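## Task

A 3D-printed bracket sits on the table with one or more ribbed support blocks still attached beneath its overhangs; they are the same plastic and colour as the bracket. Remove each support block and place it fully inside the walls of the scrap tray. The bracket must finish resting on the table, and neither of its two thin legs (one below each end of the top bar) may be snapped off. Anything visible in the 'finished part' reference image is part of the bracket, not support. The 'sliced job' reference image is empty because it was not saved for this print. At the end, open the grippers and move the arms away; nothing may be held in place only by the robot.

## Robot and tools

Robot: two arms, left_arm and right_arm, each with a parallel two-finger gripper. Everything is reported in one scene frame: origin on the table top midway between the arms, +x out over the table, +z up, left_arm on the +y side. The arm names do not correspond to image sides. Bases sit near (0.021, 0.235, 0.256) for left_arm and (0.009, -0.227, 0.256) for right_arm, slightly tilted. Mounting plates and the metal frame behind the arms are fixed obstacles.

Gripper axes: fingers point along the gripper's +z and close along its y. end_effector_position is the point between the finger pads, just under 1 cm behind the tips.

Result lines: a state line 'left_arm: ... | right_arm: ...' gives each gripper's position in metres and orientation as quat_wxyz in the scene frame; long reach makes this less accurate. grip_measured is the measured opening on the same scale as the commanded opening; the last Joint positions value is the opening in metres. 'Hand target' is the pose the controller is currently driving toward. 'pose unreachable' means a clearance check altered or blocked the command for that arm. FAULT or OVER-TEMPERATURE FAULT lines mean an arm stopped; MOTOR HOT warns from 75 °C. Joint torques are noisy and offset, so treat them as rough. Images come in the order cam_high, cam_low, cam_left_wrist, cam_right_wrist, each 896x504.

execute_actions(actions): a list of actions. Each action is a table of up to 15 rows; each row runs one step of 1/30 s, and a short table repeats its last row until 15 steps are done. Every row is a single list of 14 numbers in [-1, 1] covering both arms: left_arm dx, dy, dz, rx, ry, rz, opening, then right_arm in the same order. dx..rz are an offset, expressed in that gripper's own axes, from the gripper's measured pose at the start of the action (for a call's first action, the last pose reported in this scene); every row is measured from that same start, not cumulative. Scale: 1.0 = 0.6 m for translation, 180 degrees for rotation; rx, ry, rz form one rotation vector. Opening is absolute: +1 fully open (0.087 m), -1 closed. An empty list just returns state and images.

move(target, speed, blocking): target is one 14-number row laid out as above (offsets in gripper axes from the last reported pose, same scaling, opening absolute and applied at the start). Both grippers travel straight lines that finish together, taking 0.5 to 10 s; past 10 s they stop short. speed is top path speed in m/s, 0.002 to 0.5, default 0.25; rotation is capped at twice that in rad/s. Paths ignore obstacles and the other arm, and grippers can lag, wander or overshoot speed near full reach. Faster contact and targets further past the contact press harder. The 'move:' line reports done, off_target, moving, held or fault plus limits (paced = command clipped; held = a check blocked steps, after which the arm may jump fast), and each gripper's distance from its target. blocking=false returns after 0.5 s; then use wait or stop before sending anything new.

wait(seconds): 0 to 10 s, arms hold their last commands; returns early if a running move finishes. stop(): brakes a running move (needs room); fingers keep moving. zoom_image(camera, region): region [x0, y0, x1, y1] in pixels of that camera's latest image, at most 504x504. show_instructions() shows the reference images. read_manual(section) returns licence text only. finished_scene(scene) ends scene 1 or 2 irreversibly and reports success.

Control limits: each step the command is clipped to within 70 mm and 16 degrees of the measured pose, so large offsets need several actions; position wins over orientation when both cannot be met. Friction can leave the gripper up to about 31 mm off, and smaller commands may not move it at all. Joint ranges (rad): waist -2.618 to 3.054, shoulder 0 to 3.142, elbow 0 to 3.142, wrist pitch and yaw -1.571 to 1.571, wrist roll -2.094 to 2.094.

Gripping: to hold something, keep commanding an opening about 0.02 below grip_measured (less for a lighter hold); readings may be off by about 1 mm. Per-finger force is about 20 N; fast closes squeeze harder. An arm meant to stay put should get the offset back to its desired pose in the first call of a reply, then zeros, always with its proper opening.

Cautions: the simulation runs while you think, holding the last command. Avoid drops, slips, slams and hard pushes, never let the arms collide or press each other, and never knock anything off the table. Be gentle near the bracket's thin legs so they do not break. Loose objects may occasionally get nudged. Motors heat while holding loads. Before finishing, open the grippers and withdraw so every block rests in the tray and the bracket on the table unaided.

Each tool is called after "Call:" in YAML: its name, and indented under it one key for each argument.

Reference images:

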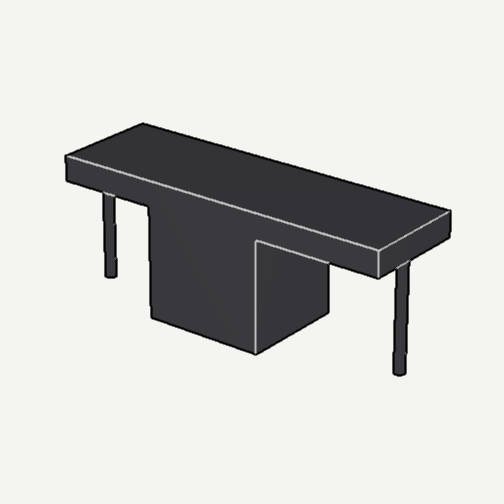

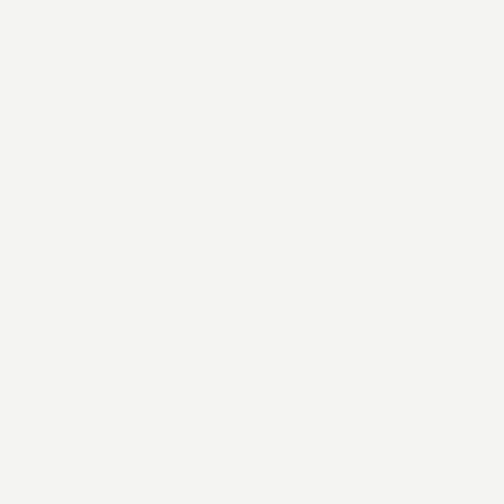

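## Session

I'll start by looking at the current state of the scene.

Call:
execute_actions:
  actions: []

Scene clock: 0.00 s.
left_arm: end_effector_position=(+0.1233, -0.1453, +0.3823) grip_measured=+0.996 end_effector_quat_wxyz=(+0.325, +0.929, +0.042, +0.172) | right_arm: end_effector_position=(+0.1270, -0.4469, +0.2761) grip_measured=+1.000 end_effector_quat_wxyz=(-0.267, -0.494, +0.803, +0.199)
Joint positions: left_arm=[-1.951  1.627  0.972 -0.333 -0.689  1.604  0.087] | right_arm=[-0.946  1.755  1.111 -1.264  0.221 -1.878  0.087]
Joint velocities: left_arm=[ 0.002 -0.037 -0.007  0.007 -0.022  0.022 -0.001] | right_arm=[ 0.002  0.007  0.012 -0.007 -0.037 -0.051  0.   ]
Joint torques (N m, as the arm reports them, + toward a larger angle): no reading
Motor temperatures (°C, as the motors report them): left_arm=[25 25 25 25 25 25] | right_arm=[25 25 24 26 25 27]
Hand target (left_arm): +0.123, -0.145, +0.382; +0.325, +0.929, +0.042, +0.172
Hand target (right_arm): +0.127, -0.447, +0.276; -0.267, -0.494, +0.803, +0.199

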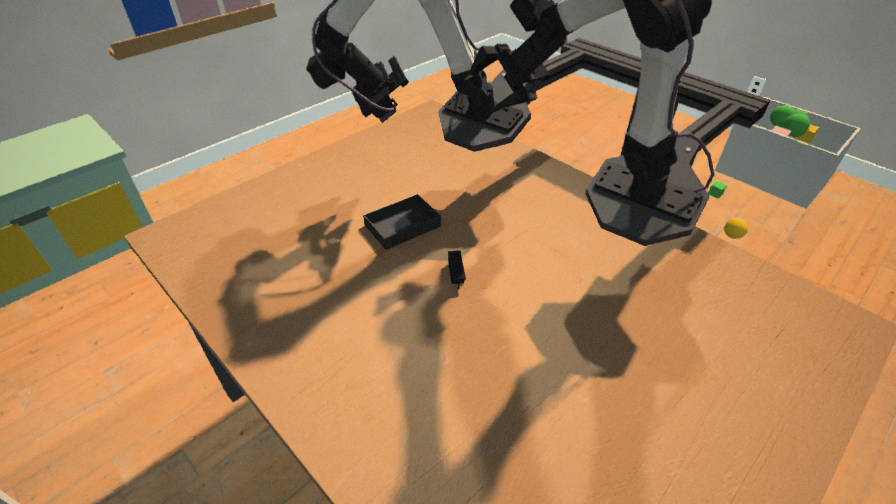

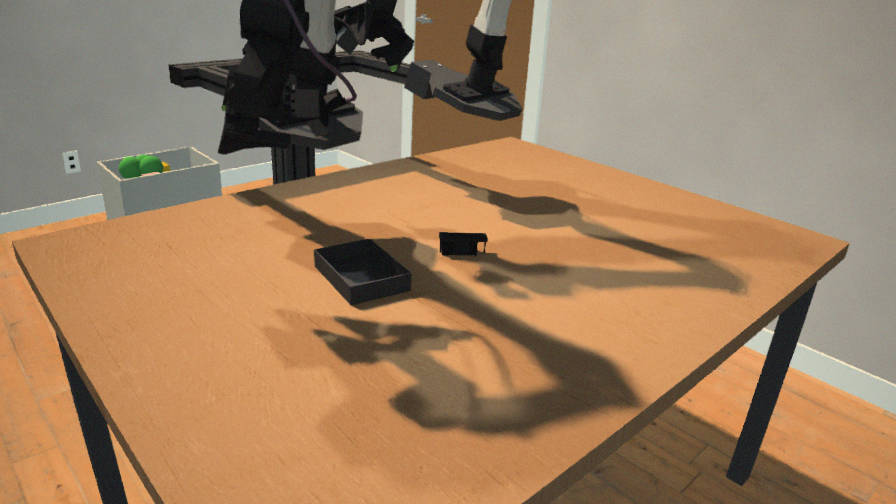

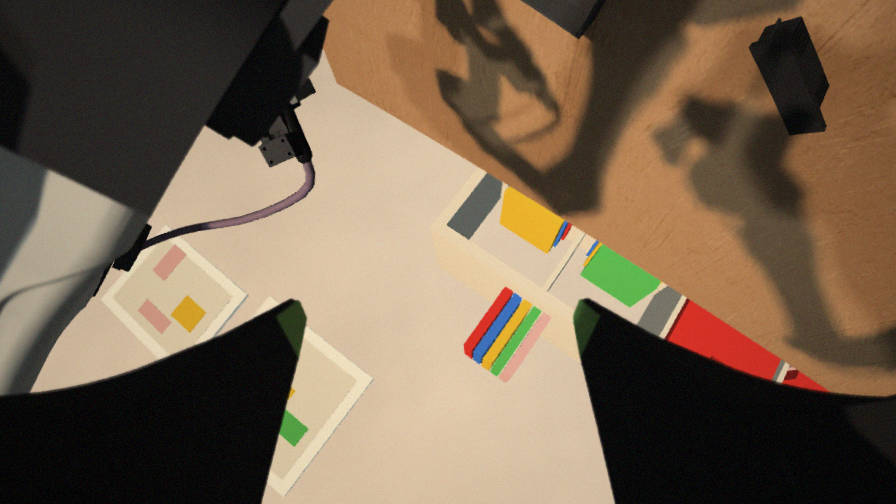

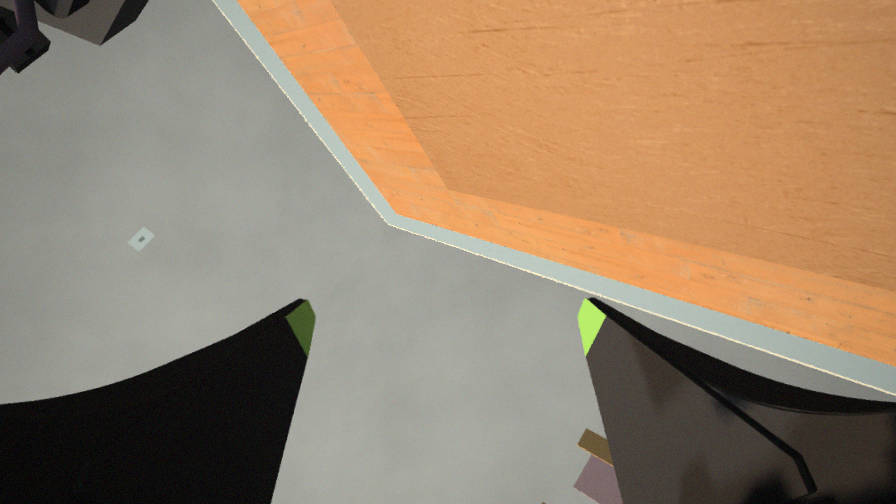

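Call:
zoom_image:
  camera: "cam_low"
  region: [400, 200, 530, 290]

Call:
zoom_image:
  camera: "cam_high"
  region: [400, 220, 520, 320]

Call:
zoom_image:
  camera: "cam_left_wrist"
  region: [680, 0, 896, 170]

Region (400, 200, 530, 290) of cam_low's 896x504 image, scaled by 3.877, with more detail than that image has; it fills the top 349 rows of this view, and the rest is white.

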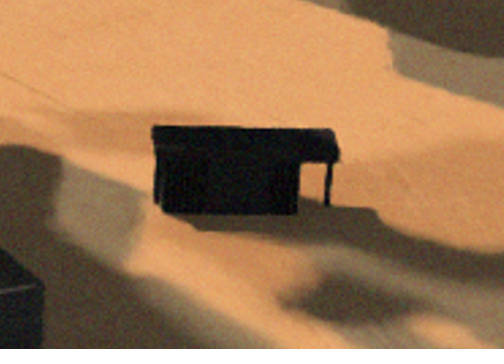

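Region (400, 220, 520, 320) of cam_high's 896x504 image, scaled by 4.200, with more detail than that image has.

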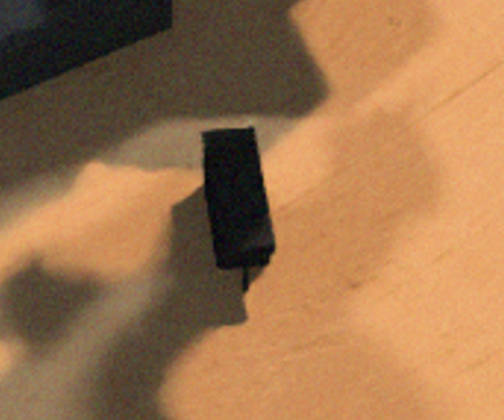

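Region (680, 0, 896, 170) of cam_left_wrist's 896x504 image, scaled by 2.333, with more detail than that image has; it fills the top 397 rows of this view, and the rest is white.

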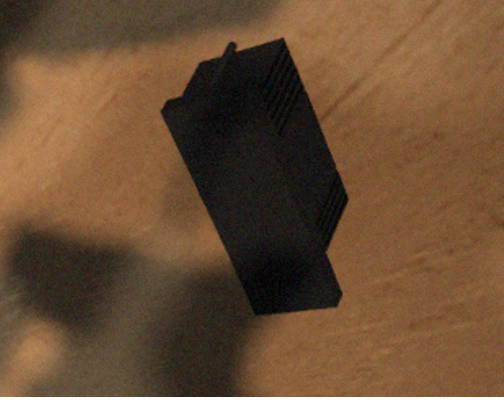

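Call:
move:
  target: [0.2012, -0.2955, 0.1324, 0.2464, -0.0057, -0.2533, 1, 0, 0, 0, 0, 0, 0, 1]
  speed: 0.2

Scene clock: 123.27 s.
left_arm: end_effector_position=(+0.2757, -0.0319, +0.2559) grip_measured=+0.996 end_effector_quat_wxyz=(+0.017, +0.896, +0.444, +0.016) | right_arm: end_effector_position=(+0.1270, -0.4469, +0.2761) grip_measured=+1.000 end_effector_quat_wxyz=(-0.267, -0.494, +0.803, +0.199)
Joint positions: left_arm=[-1.252  1.904  1.336 -0.892 -0.304  1.169  0.087] | right_arm=[-0.946  1.755  1.111 -1.264  0.221 -1.878  0.087]
Joint velocities: left_arm=[-0.002 -0.007  0.007 -0.051  0.022 -0.037  0.   ] | right_arm=[ 0.007  0.002 -0.027  0.022  0.022 -0.037  0.   ]
Joint torques (N m, as the arm reports them, + toward a larger angle): left_arm=[-1.55 -6.85  7.85  0.2   0.14 -0.21] | right_arm=[-2.28 -7.81  4.53 -0.85  0.12  0.  ]
Motor temperatures (°C, as the motors report them): left_arm=[25 31 33 30 25 25] | right_arm=[26 34 27 28 25 27]
Hand target (left_arm): +0.275, -0.030, +0.251; +0.002, +0.894, +0.447, +0.011
Hand target (right_arm): +0.127, -0.447, +0.276; -0.267, -0.494, +0.803, +0.199
Off the commanded pose (left_arm): 0.008 m, 3 deg.
Off the commanded pose (right_arm): 0.000 m, 0 deg.
move: off_target (left_arm)
camera_calibration (this result's frames):
cam_left_wrist: T_world_to_cam=[[-0.797198, 0.601522, -0.0514478, 0.249618], [0.34872, 0.528367, 0.774094, -0.262924], [0.492818, 0.599166, -0.630976, 0.182834], [0, 0, 0, 1]] pos_world=[0.200578, -0.120778, 0.331734]

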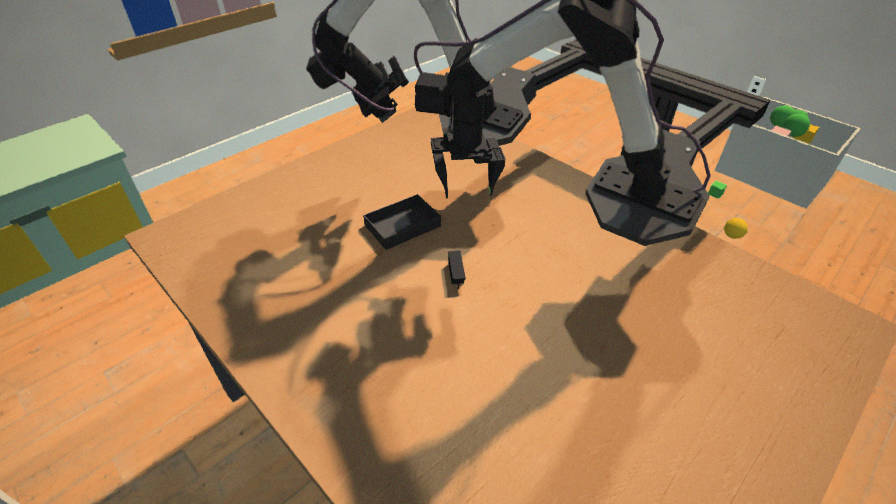

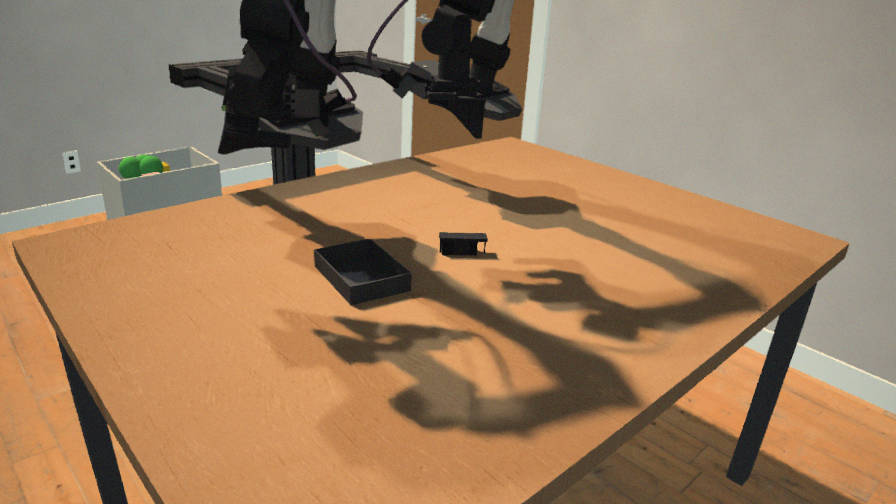

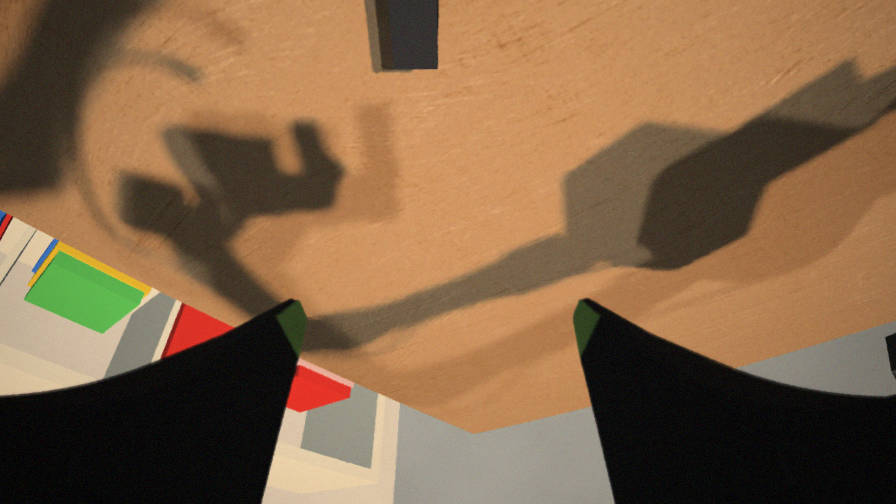

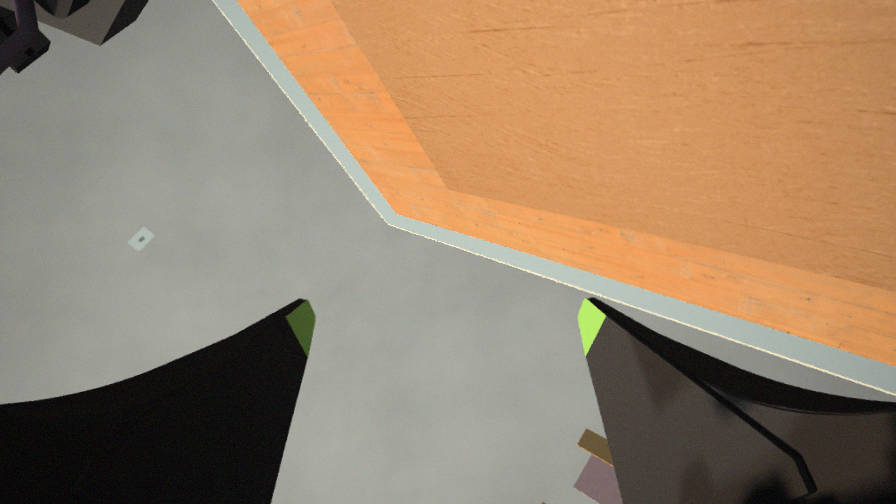

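Call:
move:
  target: [-0.0232, 0.0888, 0.2098, 0, 0, -0.5, 1, 0, 0, 0, 0, 0, 0.5, 1]
  speed: 0.25

Call:
zoom_image:
  camera: "cam_left_wrist"
  region: [250, 0, 650, 300]

Scene clock: 131.53 s.
left_arm: end_effector_position=(+0.3107, -0.0737, +0.1391) grip_measured=+0.996 end_effector_quat_wxyz=(+0.025, +0.330, +0.944, +0.005) | right_arm: end_effector_position=(+0.1266, -0.4398, +0.2769) grip_measured=+1.000 end_effector_quat_wxyz=(-0.330, +0.210, +0.919, -0.041)
Joint positions: left_arm=[-1.047  2.348  1.665 -0.718 -0.287 -0.168  0.087] | right_arm=[-1.015  1.935  1.298 -1.262  0.238 -0.394  0.087]
Joint velocities: left_arm=[ 0.012 -0.002 -0.007  0.022 -0.007 -0.037  0.   ] | right_arm=[-0.022  0.007  0.002 -0.037  0.007  0.051  0.   ]
Joint torques (N m, as the arm reports them, + toward a larger angle): left_arm=[-1.94 -9.77  7.47  0.59  0.12 -0.25] | right_arm=[-3.69 -7.84  6.82 -0.66  0.29  0.15]
Motor temperatures (°C, as the motors report them): left_arm=[25 32 33 29 25 25] | right_arm=[26 34 27 28 25 27]
Hand target (left_arm): +0.314, -0.076, +0.130; +0.024, +0.320, +0.947, +0.001
Hand target (right_arm): +0.128, -0.446, +0.276; -0.329, +0.219, +0.917, -0.048
Off the commanded pose (left_arm): 0.009 m, 1 deg.
Off the commanded pose (right_arm): 0.007 m, 1 deg.
move: done
camera_calibration (this result's frames):
cam_left_wrist: T_world_to_cam=[[-0.618034, -0.785414, -0.0340441, 0.136272], [-0.54586, 0.397562, 0.737551, 0.110793], [-0.565748, 0.474415, -0.674433, 0.442677], [0, 0, 0, 1]] pos_world=[0.395141, -0.147029, 0.22148]
cam_right_wrist: T_world_to_cam=[[-0.370155, -0.900409, 0.22858, -0.411196], [0.0452276, 0.228299, 0.97254, -0.155261], [-0.927868, 0.370329, -0.0437825, 0.432603], [0, 0, 0, 1]] pos_world=[0.256215, -0.495004, 0.263929]

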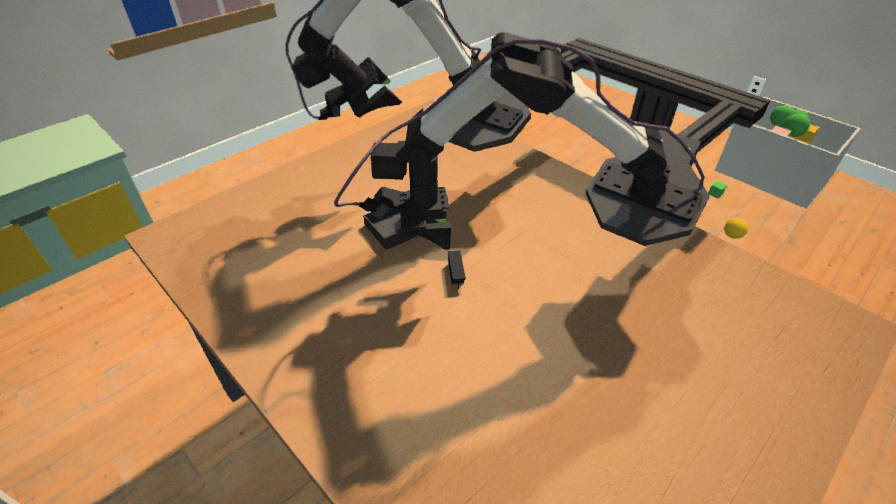

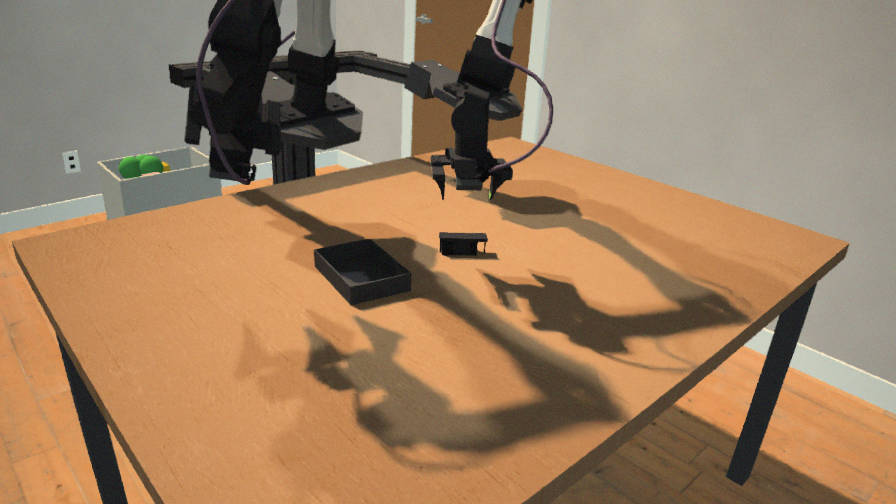

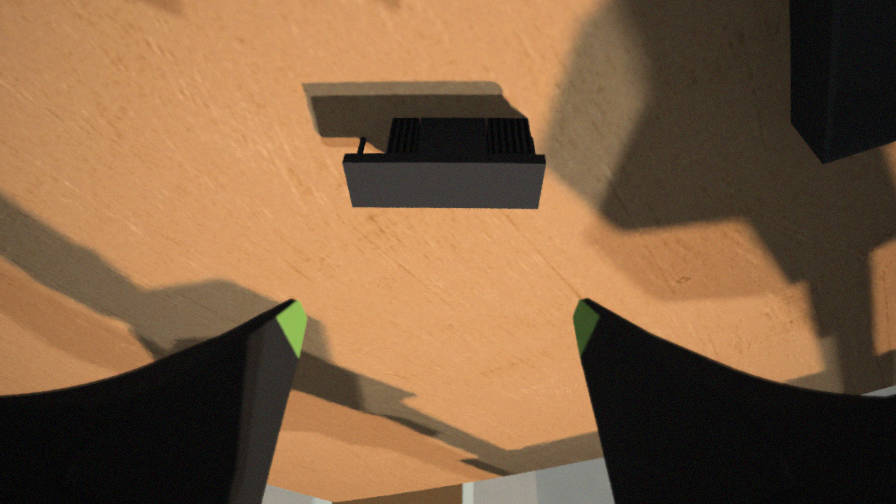

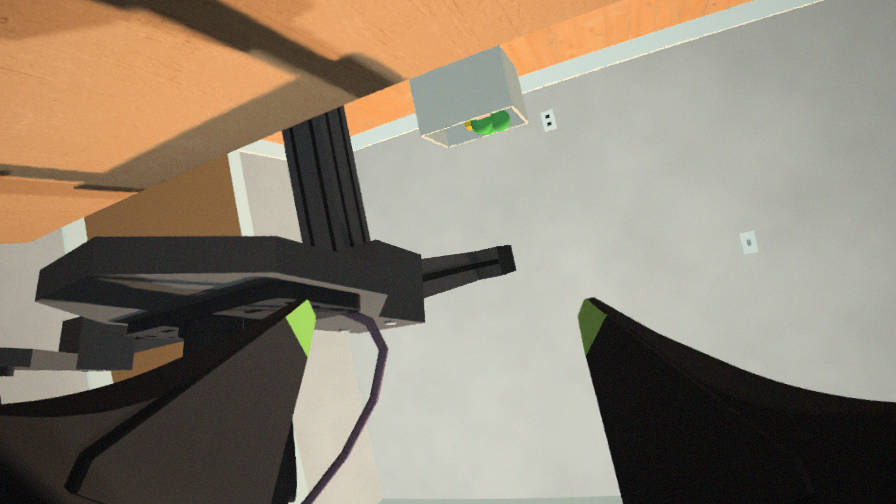

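Region (250, 0, 650, 300) of cam_left_wrist's 896x504 image, scaled by 1.260, with more detail than that image has; it fills the top 378 rows of this view, and the rest is white.

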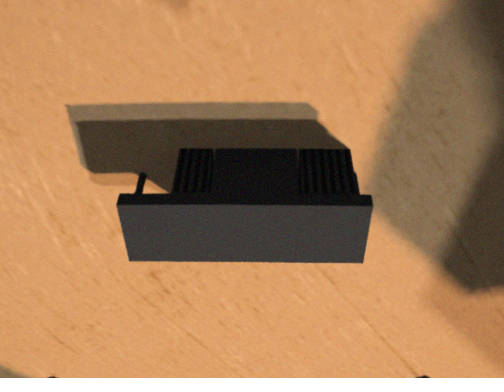

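Call:
zoom_image:
  camera: "cam_left_wrist"
  region: [330, 90, 560, 230]

Region (330, 90, 560, 230) of cam_left_wrist's 896x504 image, scaled by 2.191, with more detail than that image has; it fills the top 307 rows of this view, and the rest is white.

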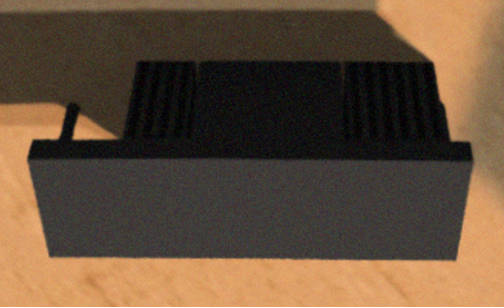

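Call:
move:
  target: [0.0693, -0.003, 0.0622, -0.0045, 0.0175, -0.502, 1, 0, 0, 0, 0, 0, 0.5, 1]
  speed: 0.25

Scene clock: 157.87 s.
left_arm: end_effector_position=(+0.2809, -0.0533, +0.1005) grip_measured=+0.996 end_effector_quat_wxyz=(+0.005, -0.428, +0.904, +0.004) | right_arm: end_effector_position=(+0.1339, -0.4463, +0.2747) grip_measured=+1.000 end_effector_quat_wxyz=(-0.196, +0.796, +0.510, -0.260)
Joint positions: left_arm=[-0.947  2.221  1.239 -0.437 -0.252 -1.634  0.087] | right_arm=[-1.176  1.867  1.298 -1.266  0.284  0.998  0.087]
Joint velocities: left_arm=[ 0.002 -0.012  0.012  0.037 -0.022  0.007 -0.   ] | right_arm=[ 0.002  0.007 -0.002  0.007  0.022 -0.007  0.   ]
Joint torques (N m, as the arm reports them, + toward a larger angle): left_arm=[ -1.21 -10.95   1.97   0.44   0.07  -0.21] | right_arm=[-3.86 -9.61  3.28 -0.61  0.39  0.16]
Motor temperatures (°C, as the motors report them): left_arm=[25 38 33 28 25 25] | right_arm=[26 35 29 28 25 27]
Hand target (left_arm): +0.280, -0.049, +0.100; +0.001, -0.437, +0.899, +0.002
Hand target (right_arm): +0.127, -0.440, +0.276; -0.205, +0.798, +0.502, -0.262
Off the commanded pose (left_arm): 0.004 m, 1 deg.
Off the commanded pose (right_arm): 0.010 m, 1 deg.
move: done
camera_calibration (this result's frames):
cam_left_wrist: T_world_to_cam=[[0.776158, -0.630451, -0.0104675, -0.253093], [-0.404784, -0.510927, 0.758356, 0.0247898], [-0.483455, -0.584367, -0.651756, 0.308263], [0, 0, 0, 1]] pos_world=[0.355506, 0.0332422, 0.179464]
cam_right_wrist: T_world_to_cam=[[-0.701563, 0.420515, 0.575306, 0.124866], [0.703023, 0.540393, 0.462313, 0.039419], [-0.116482, 0.728795, -0.674751, 0.666374], [0, 0, 0, 1]] pos_world=[0.13751, -0.55946, 0.359576]

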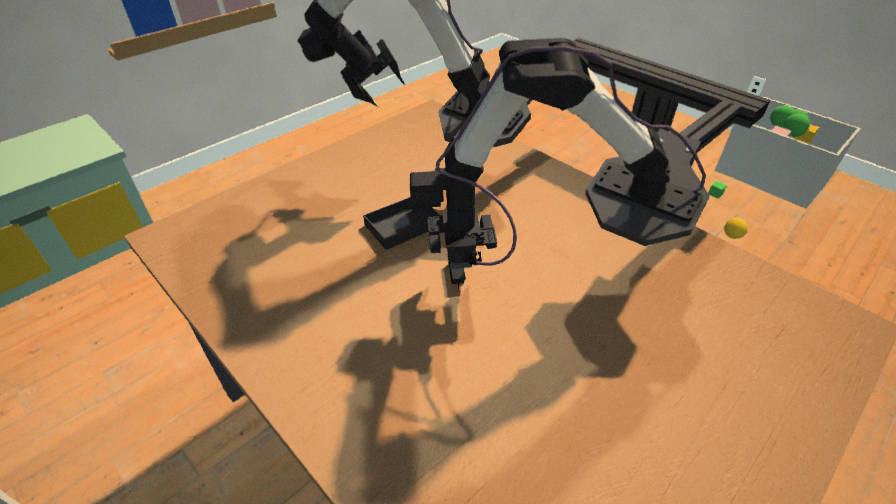

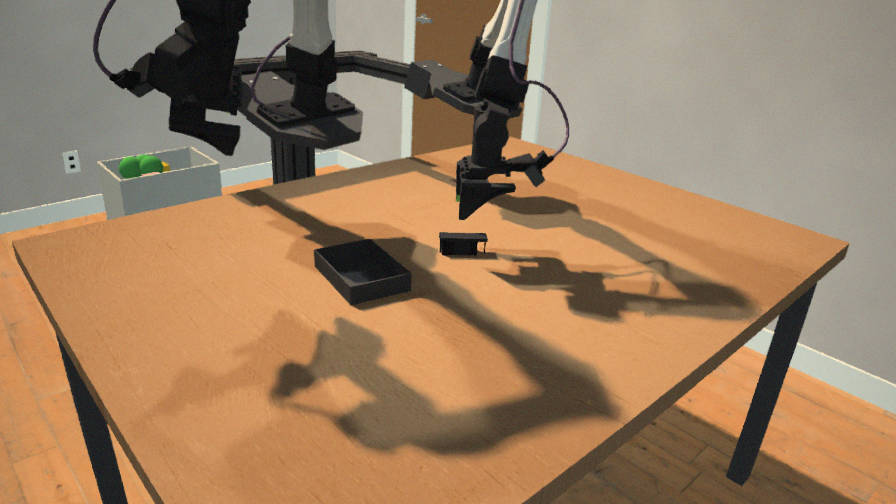

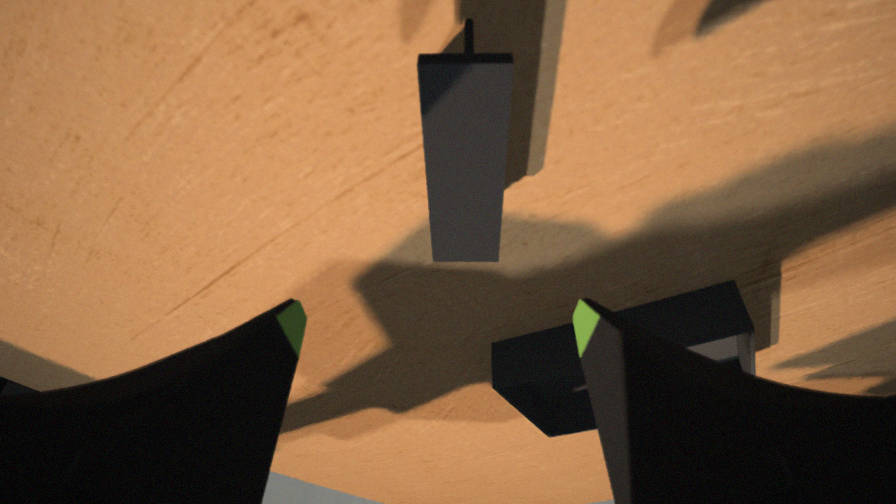

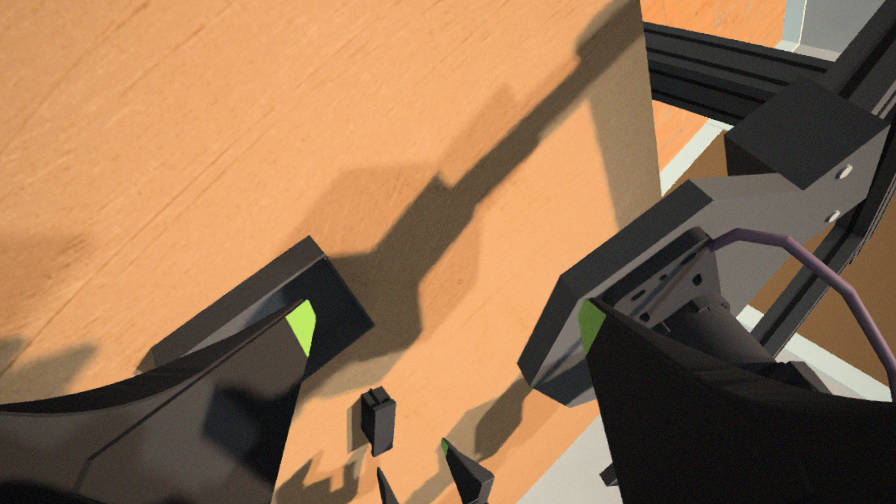

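Call:
move:
  target: [-0.0033, -0.0167, 0.0583, 0, 0, 0, 1, 0, 0, 0, 0, 0, 0, 1]
  speed: 0.06

Scene clock: 170.43 s.
left_arm: end_effector_position=(+0.2833, -0.0553, +0.0724) grip_measured=+0.996 end_effector_quat_wxyz=(+0.005, -0.424, +0.906, +0.009) | right_arm: end_effector_position=(+0.1339, -0.4464, +0.2746) grip_measured=+1.000 end_effector_quat_wxyz=(-0.195, +0.797, +0.509, -0.260)
Joint positions: left_arm=[-0.93   2.317  1.279 -0.388 -0.252 -1.612  0.087] | right_arm=[-1.176  1.867  1.298 -1.266  0.284  1.     0.087]
Joint velocities: left_arm=[ 0.002 -0.017  0.012 -0.081  0.022  0.051 -0.001] | right_arm=[ 0.002 -0.017 -0.012 -0.022 -0.037 -0.081  0.   ]
Joint torques (N m, as the arm reports them, + toward a larger angle): left_arm=[-1.34 -8.43  5.75  0.46 -0.03 -0.13] | right_arm=[-2.94 -8.74  5.25 -0.49  0.32  0.05]
Motor temperatures (°C, as the motors report them): left_arm=[25 40 31 28 25 25] | right_arm=[26 36 28 28 26 27]
Hand target (left_arm): +0.290, -0.057, +0.065; +0.006, -0.428, +0.904, +0.004
Hand target (right_arm): +0.134, -0.446, +0.275; -0.196, +0.796, +0.510, -0.260
Off the commanded pose (left_arm): 0.010 m, 1 deg.
Off the commanded pose (right_arm): 0.000 m, 0 deg.
move: done
camera_calibration (this result's frames):
cam_left_wrist: T_world_to_cam=[[0.771245, -0.636236, -0.0196372, -0.254835], [-0.404706, -0.513929, 0.756366, 0.0459281], [-0.491319, -0.575396, -0.653853, 0.292795], [0, 0, 0, 1]] pos_world=[0.358984, 0.0299419, 0.151703]
cam_right_wrist: T_world_to_cam=[[-0.700878, 0.422242, 0.574875, 0.125744], [0.703876, 0.539876, 0.461619, 0.0392634], [-0.115446, 0.728179, -0.675594, 0.666191], [0, 0, 0, 1]] pos_world=[0.137404, -0.559398, 0.359663]

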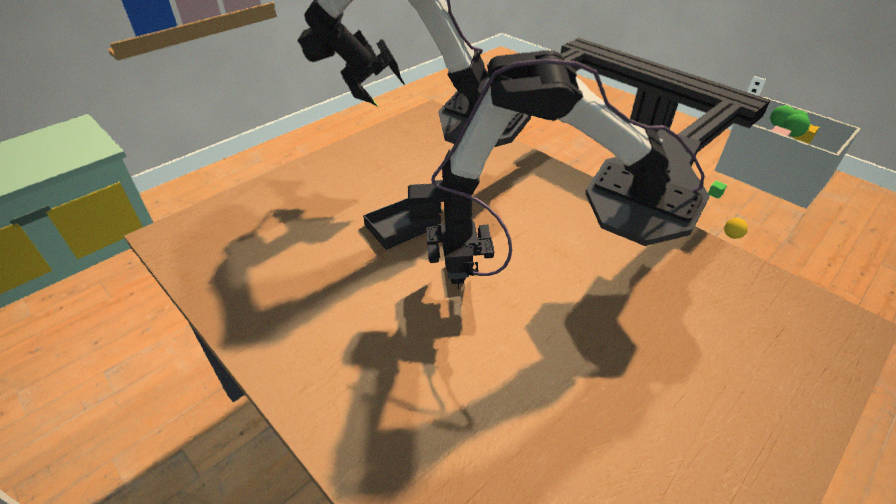

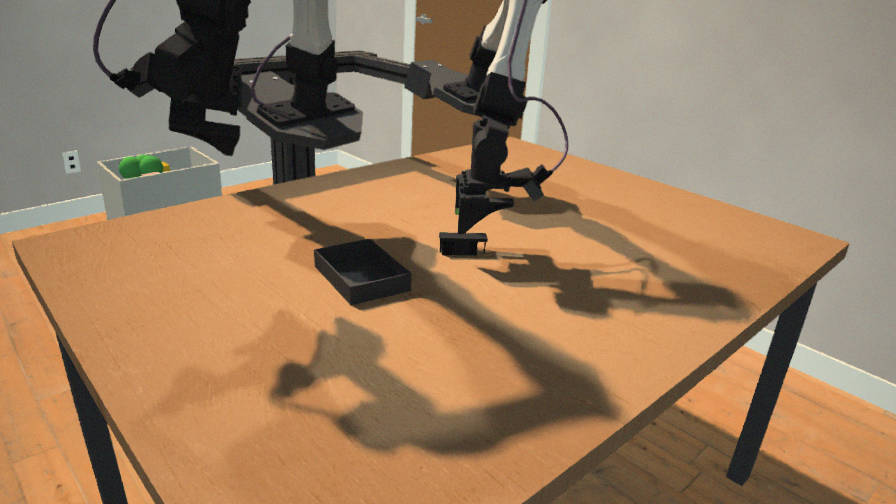

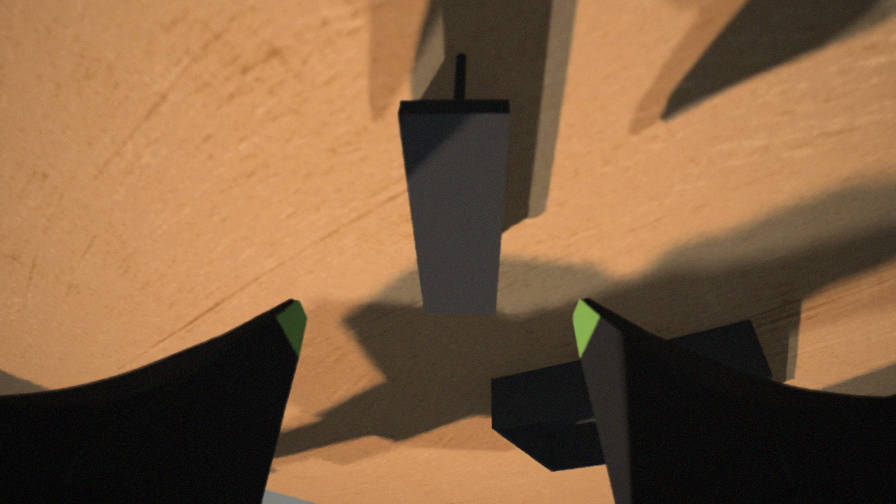

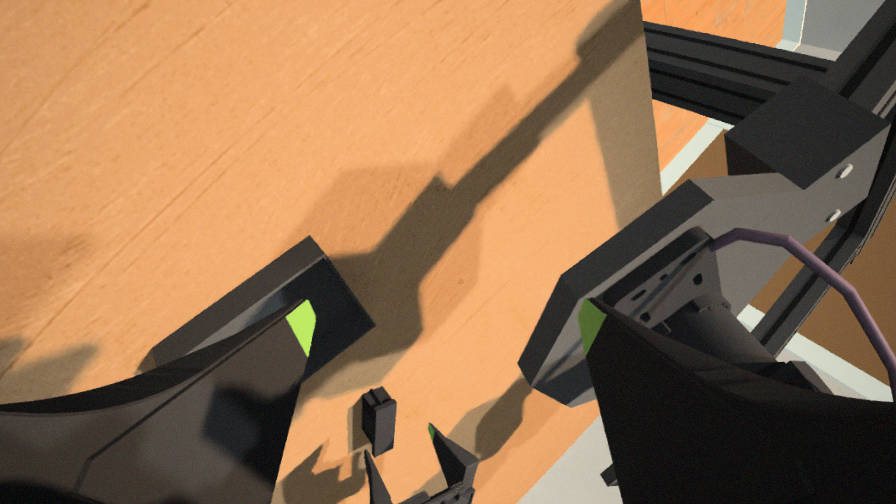

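Call:
zoom_image:
  camera: "cam_low"
  region: [410, 180, 530, 270]

Region (410, 180, 530, 270) of cam_low's 896x504 image, scaled by 4.200, with more detail than that image has; it fills the top 378 rows of this view, and the rest is white.

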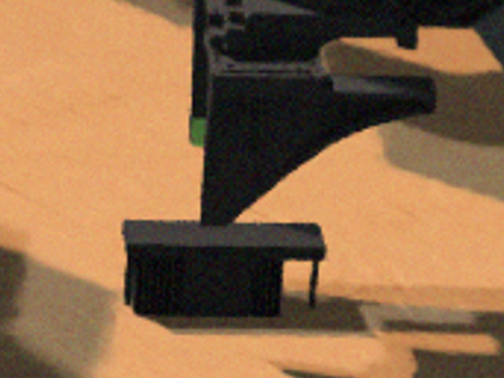

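Call:
move:
  target: [0.01, -0.022, 0.035, 0, 0, 0, 1, 0, 0, 0, 0, 0, 0, 1]
  speed: 0.04

Call:
zoom_image:
  camera: "cam_low"
  region: [410, 180, 530, 270]

Scene clock: 195.30 s.
left_arm: end_effector_position=(+0.2873, -0.0638, +0.0573) grip_measured=+0.996 end_effector_quat_wxyz=(+0.004, -0.423, +0.906, +0.011) | right_arm: end_effector_position=(+0.1339, -0.4464, +0.2746) grip_measured=+1.000 end_effector_quat_wxyz=(-0.195, +0.797, +0.509, -0.260)
Joint positions: left_arm=[-0.93   2.386  1.344 -0.387 -0.252 -1.611  0.087] | right_arm=[-1.176  1.867  1.298 -1.266  0.284  1.     0.087]
Joint velocities: left_arm=[-0.002  0.002  0.017 -0.022 -0.081  0.007 -0.   ] | right_arm=[ 0.002 -0.002 -0.017 -0.007 -0.037  0.007  0.   ]
Joint torques (N m, as the arm reports them, + toward a larger angle): left_arm=[-2.72 -8.69  5.7   0.36 -0.05 -0.18] | right_arm=[-2.98 -8.82  5.28 -0.48  0.31  0.06]
Motor temperatures (°C, as the motors report them): left_arm=[25 40 31 28 25 25] | right_arm=[26 37 29 28 26 27]
Hand target (left_arm): +0.289, -0.068, +0.051; +0.005, -0.424, +0.906, +0.009
Hand target (right_arm): +0.134, -0.446, +0.275; -0.195, +0.797, +0.509, -0.260
Off the commanded pose (left_arm): 0.008 m, 0 deg.
Off the commanded pose (right_arm): 0.000 m, 0 deg.
move: done
camera_calibration (this result's frames):
cam_left_wrist: T_world_to_cam=[[0.770067, -0.637522, -0.0237244, -0.263095], [-0.403298, -0.515287, 0.756194, 0.0541377], [-0.494315, -0.572752, -0.653917, 0.281016], [0, 0, 0, 1]] pos_world=[0.363345, 0.02112, 0.136581]
cam_right_wrist: T_world_to_cam=[[-0.700878, 0.422242, 0.574875, 0.125744], [0.703876, 0.539876, 0.461619, 0.0392634], [-0.115446, 0.728179, -0.675594, 0.666191], [0, 0, 0, 1]] pos_world=[0.137404, -0.559398, 0.359663]

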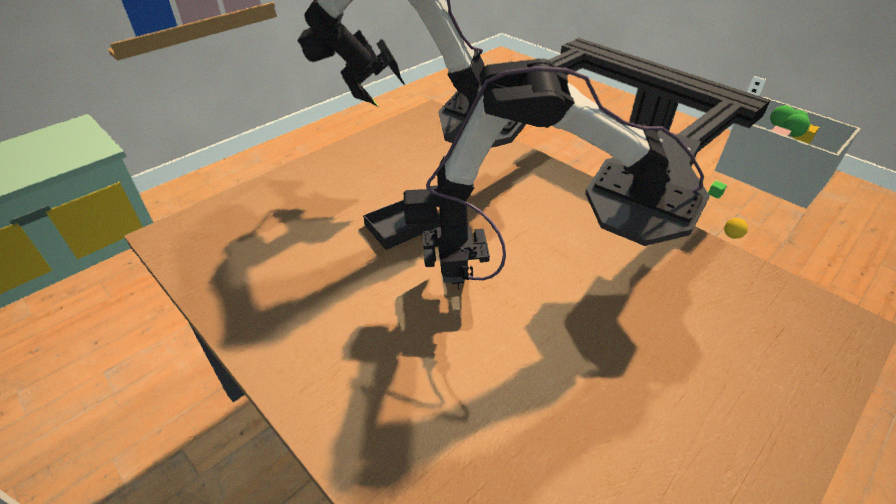

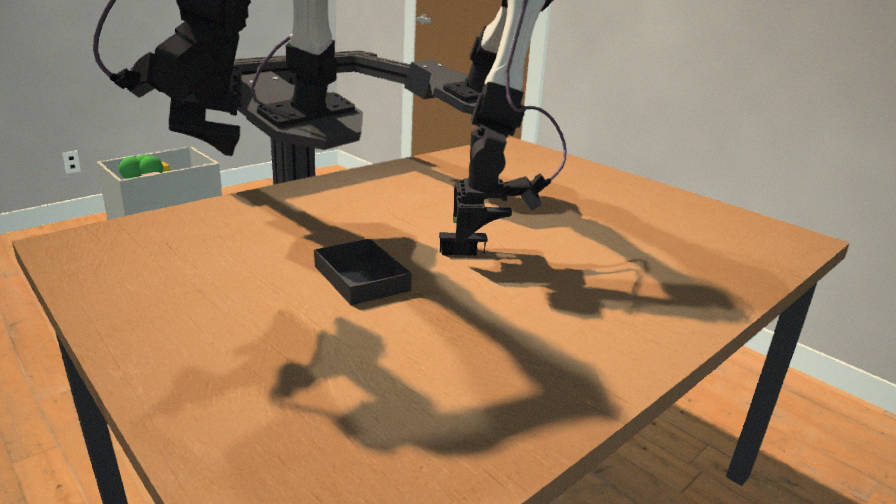

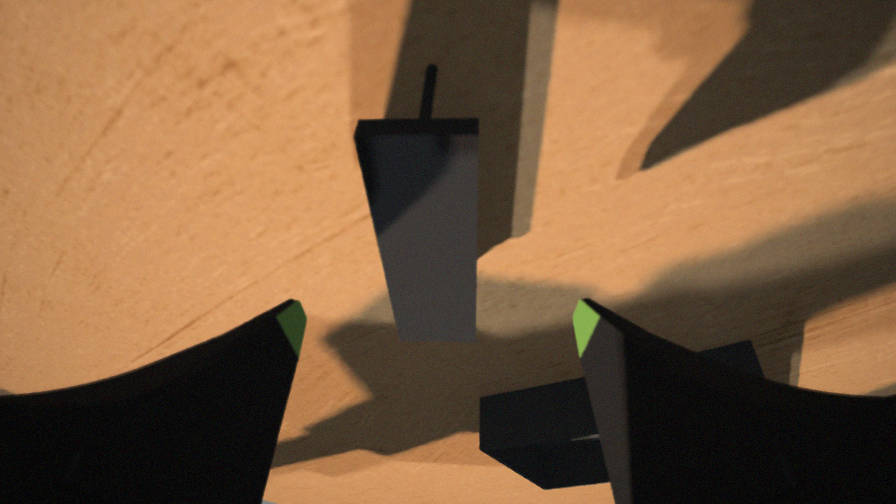

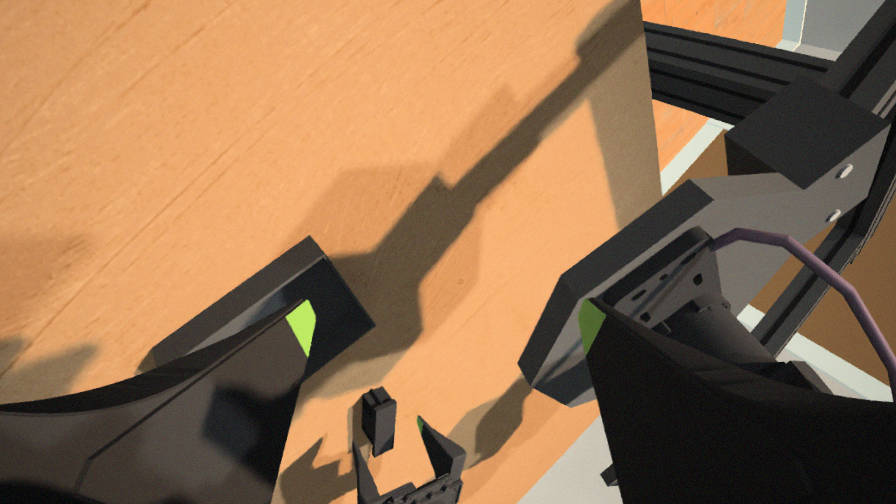

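Region (410, 180, 530, 270) of cam_low's 896x504 image, scaled by 4.200, with more detail than that image has; it fills the top 378 rows of this view, and the rest is white.

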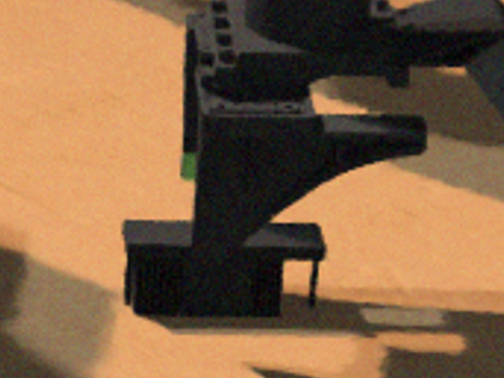

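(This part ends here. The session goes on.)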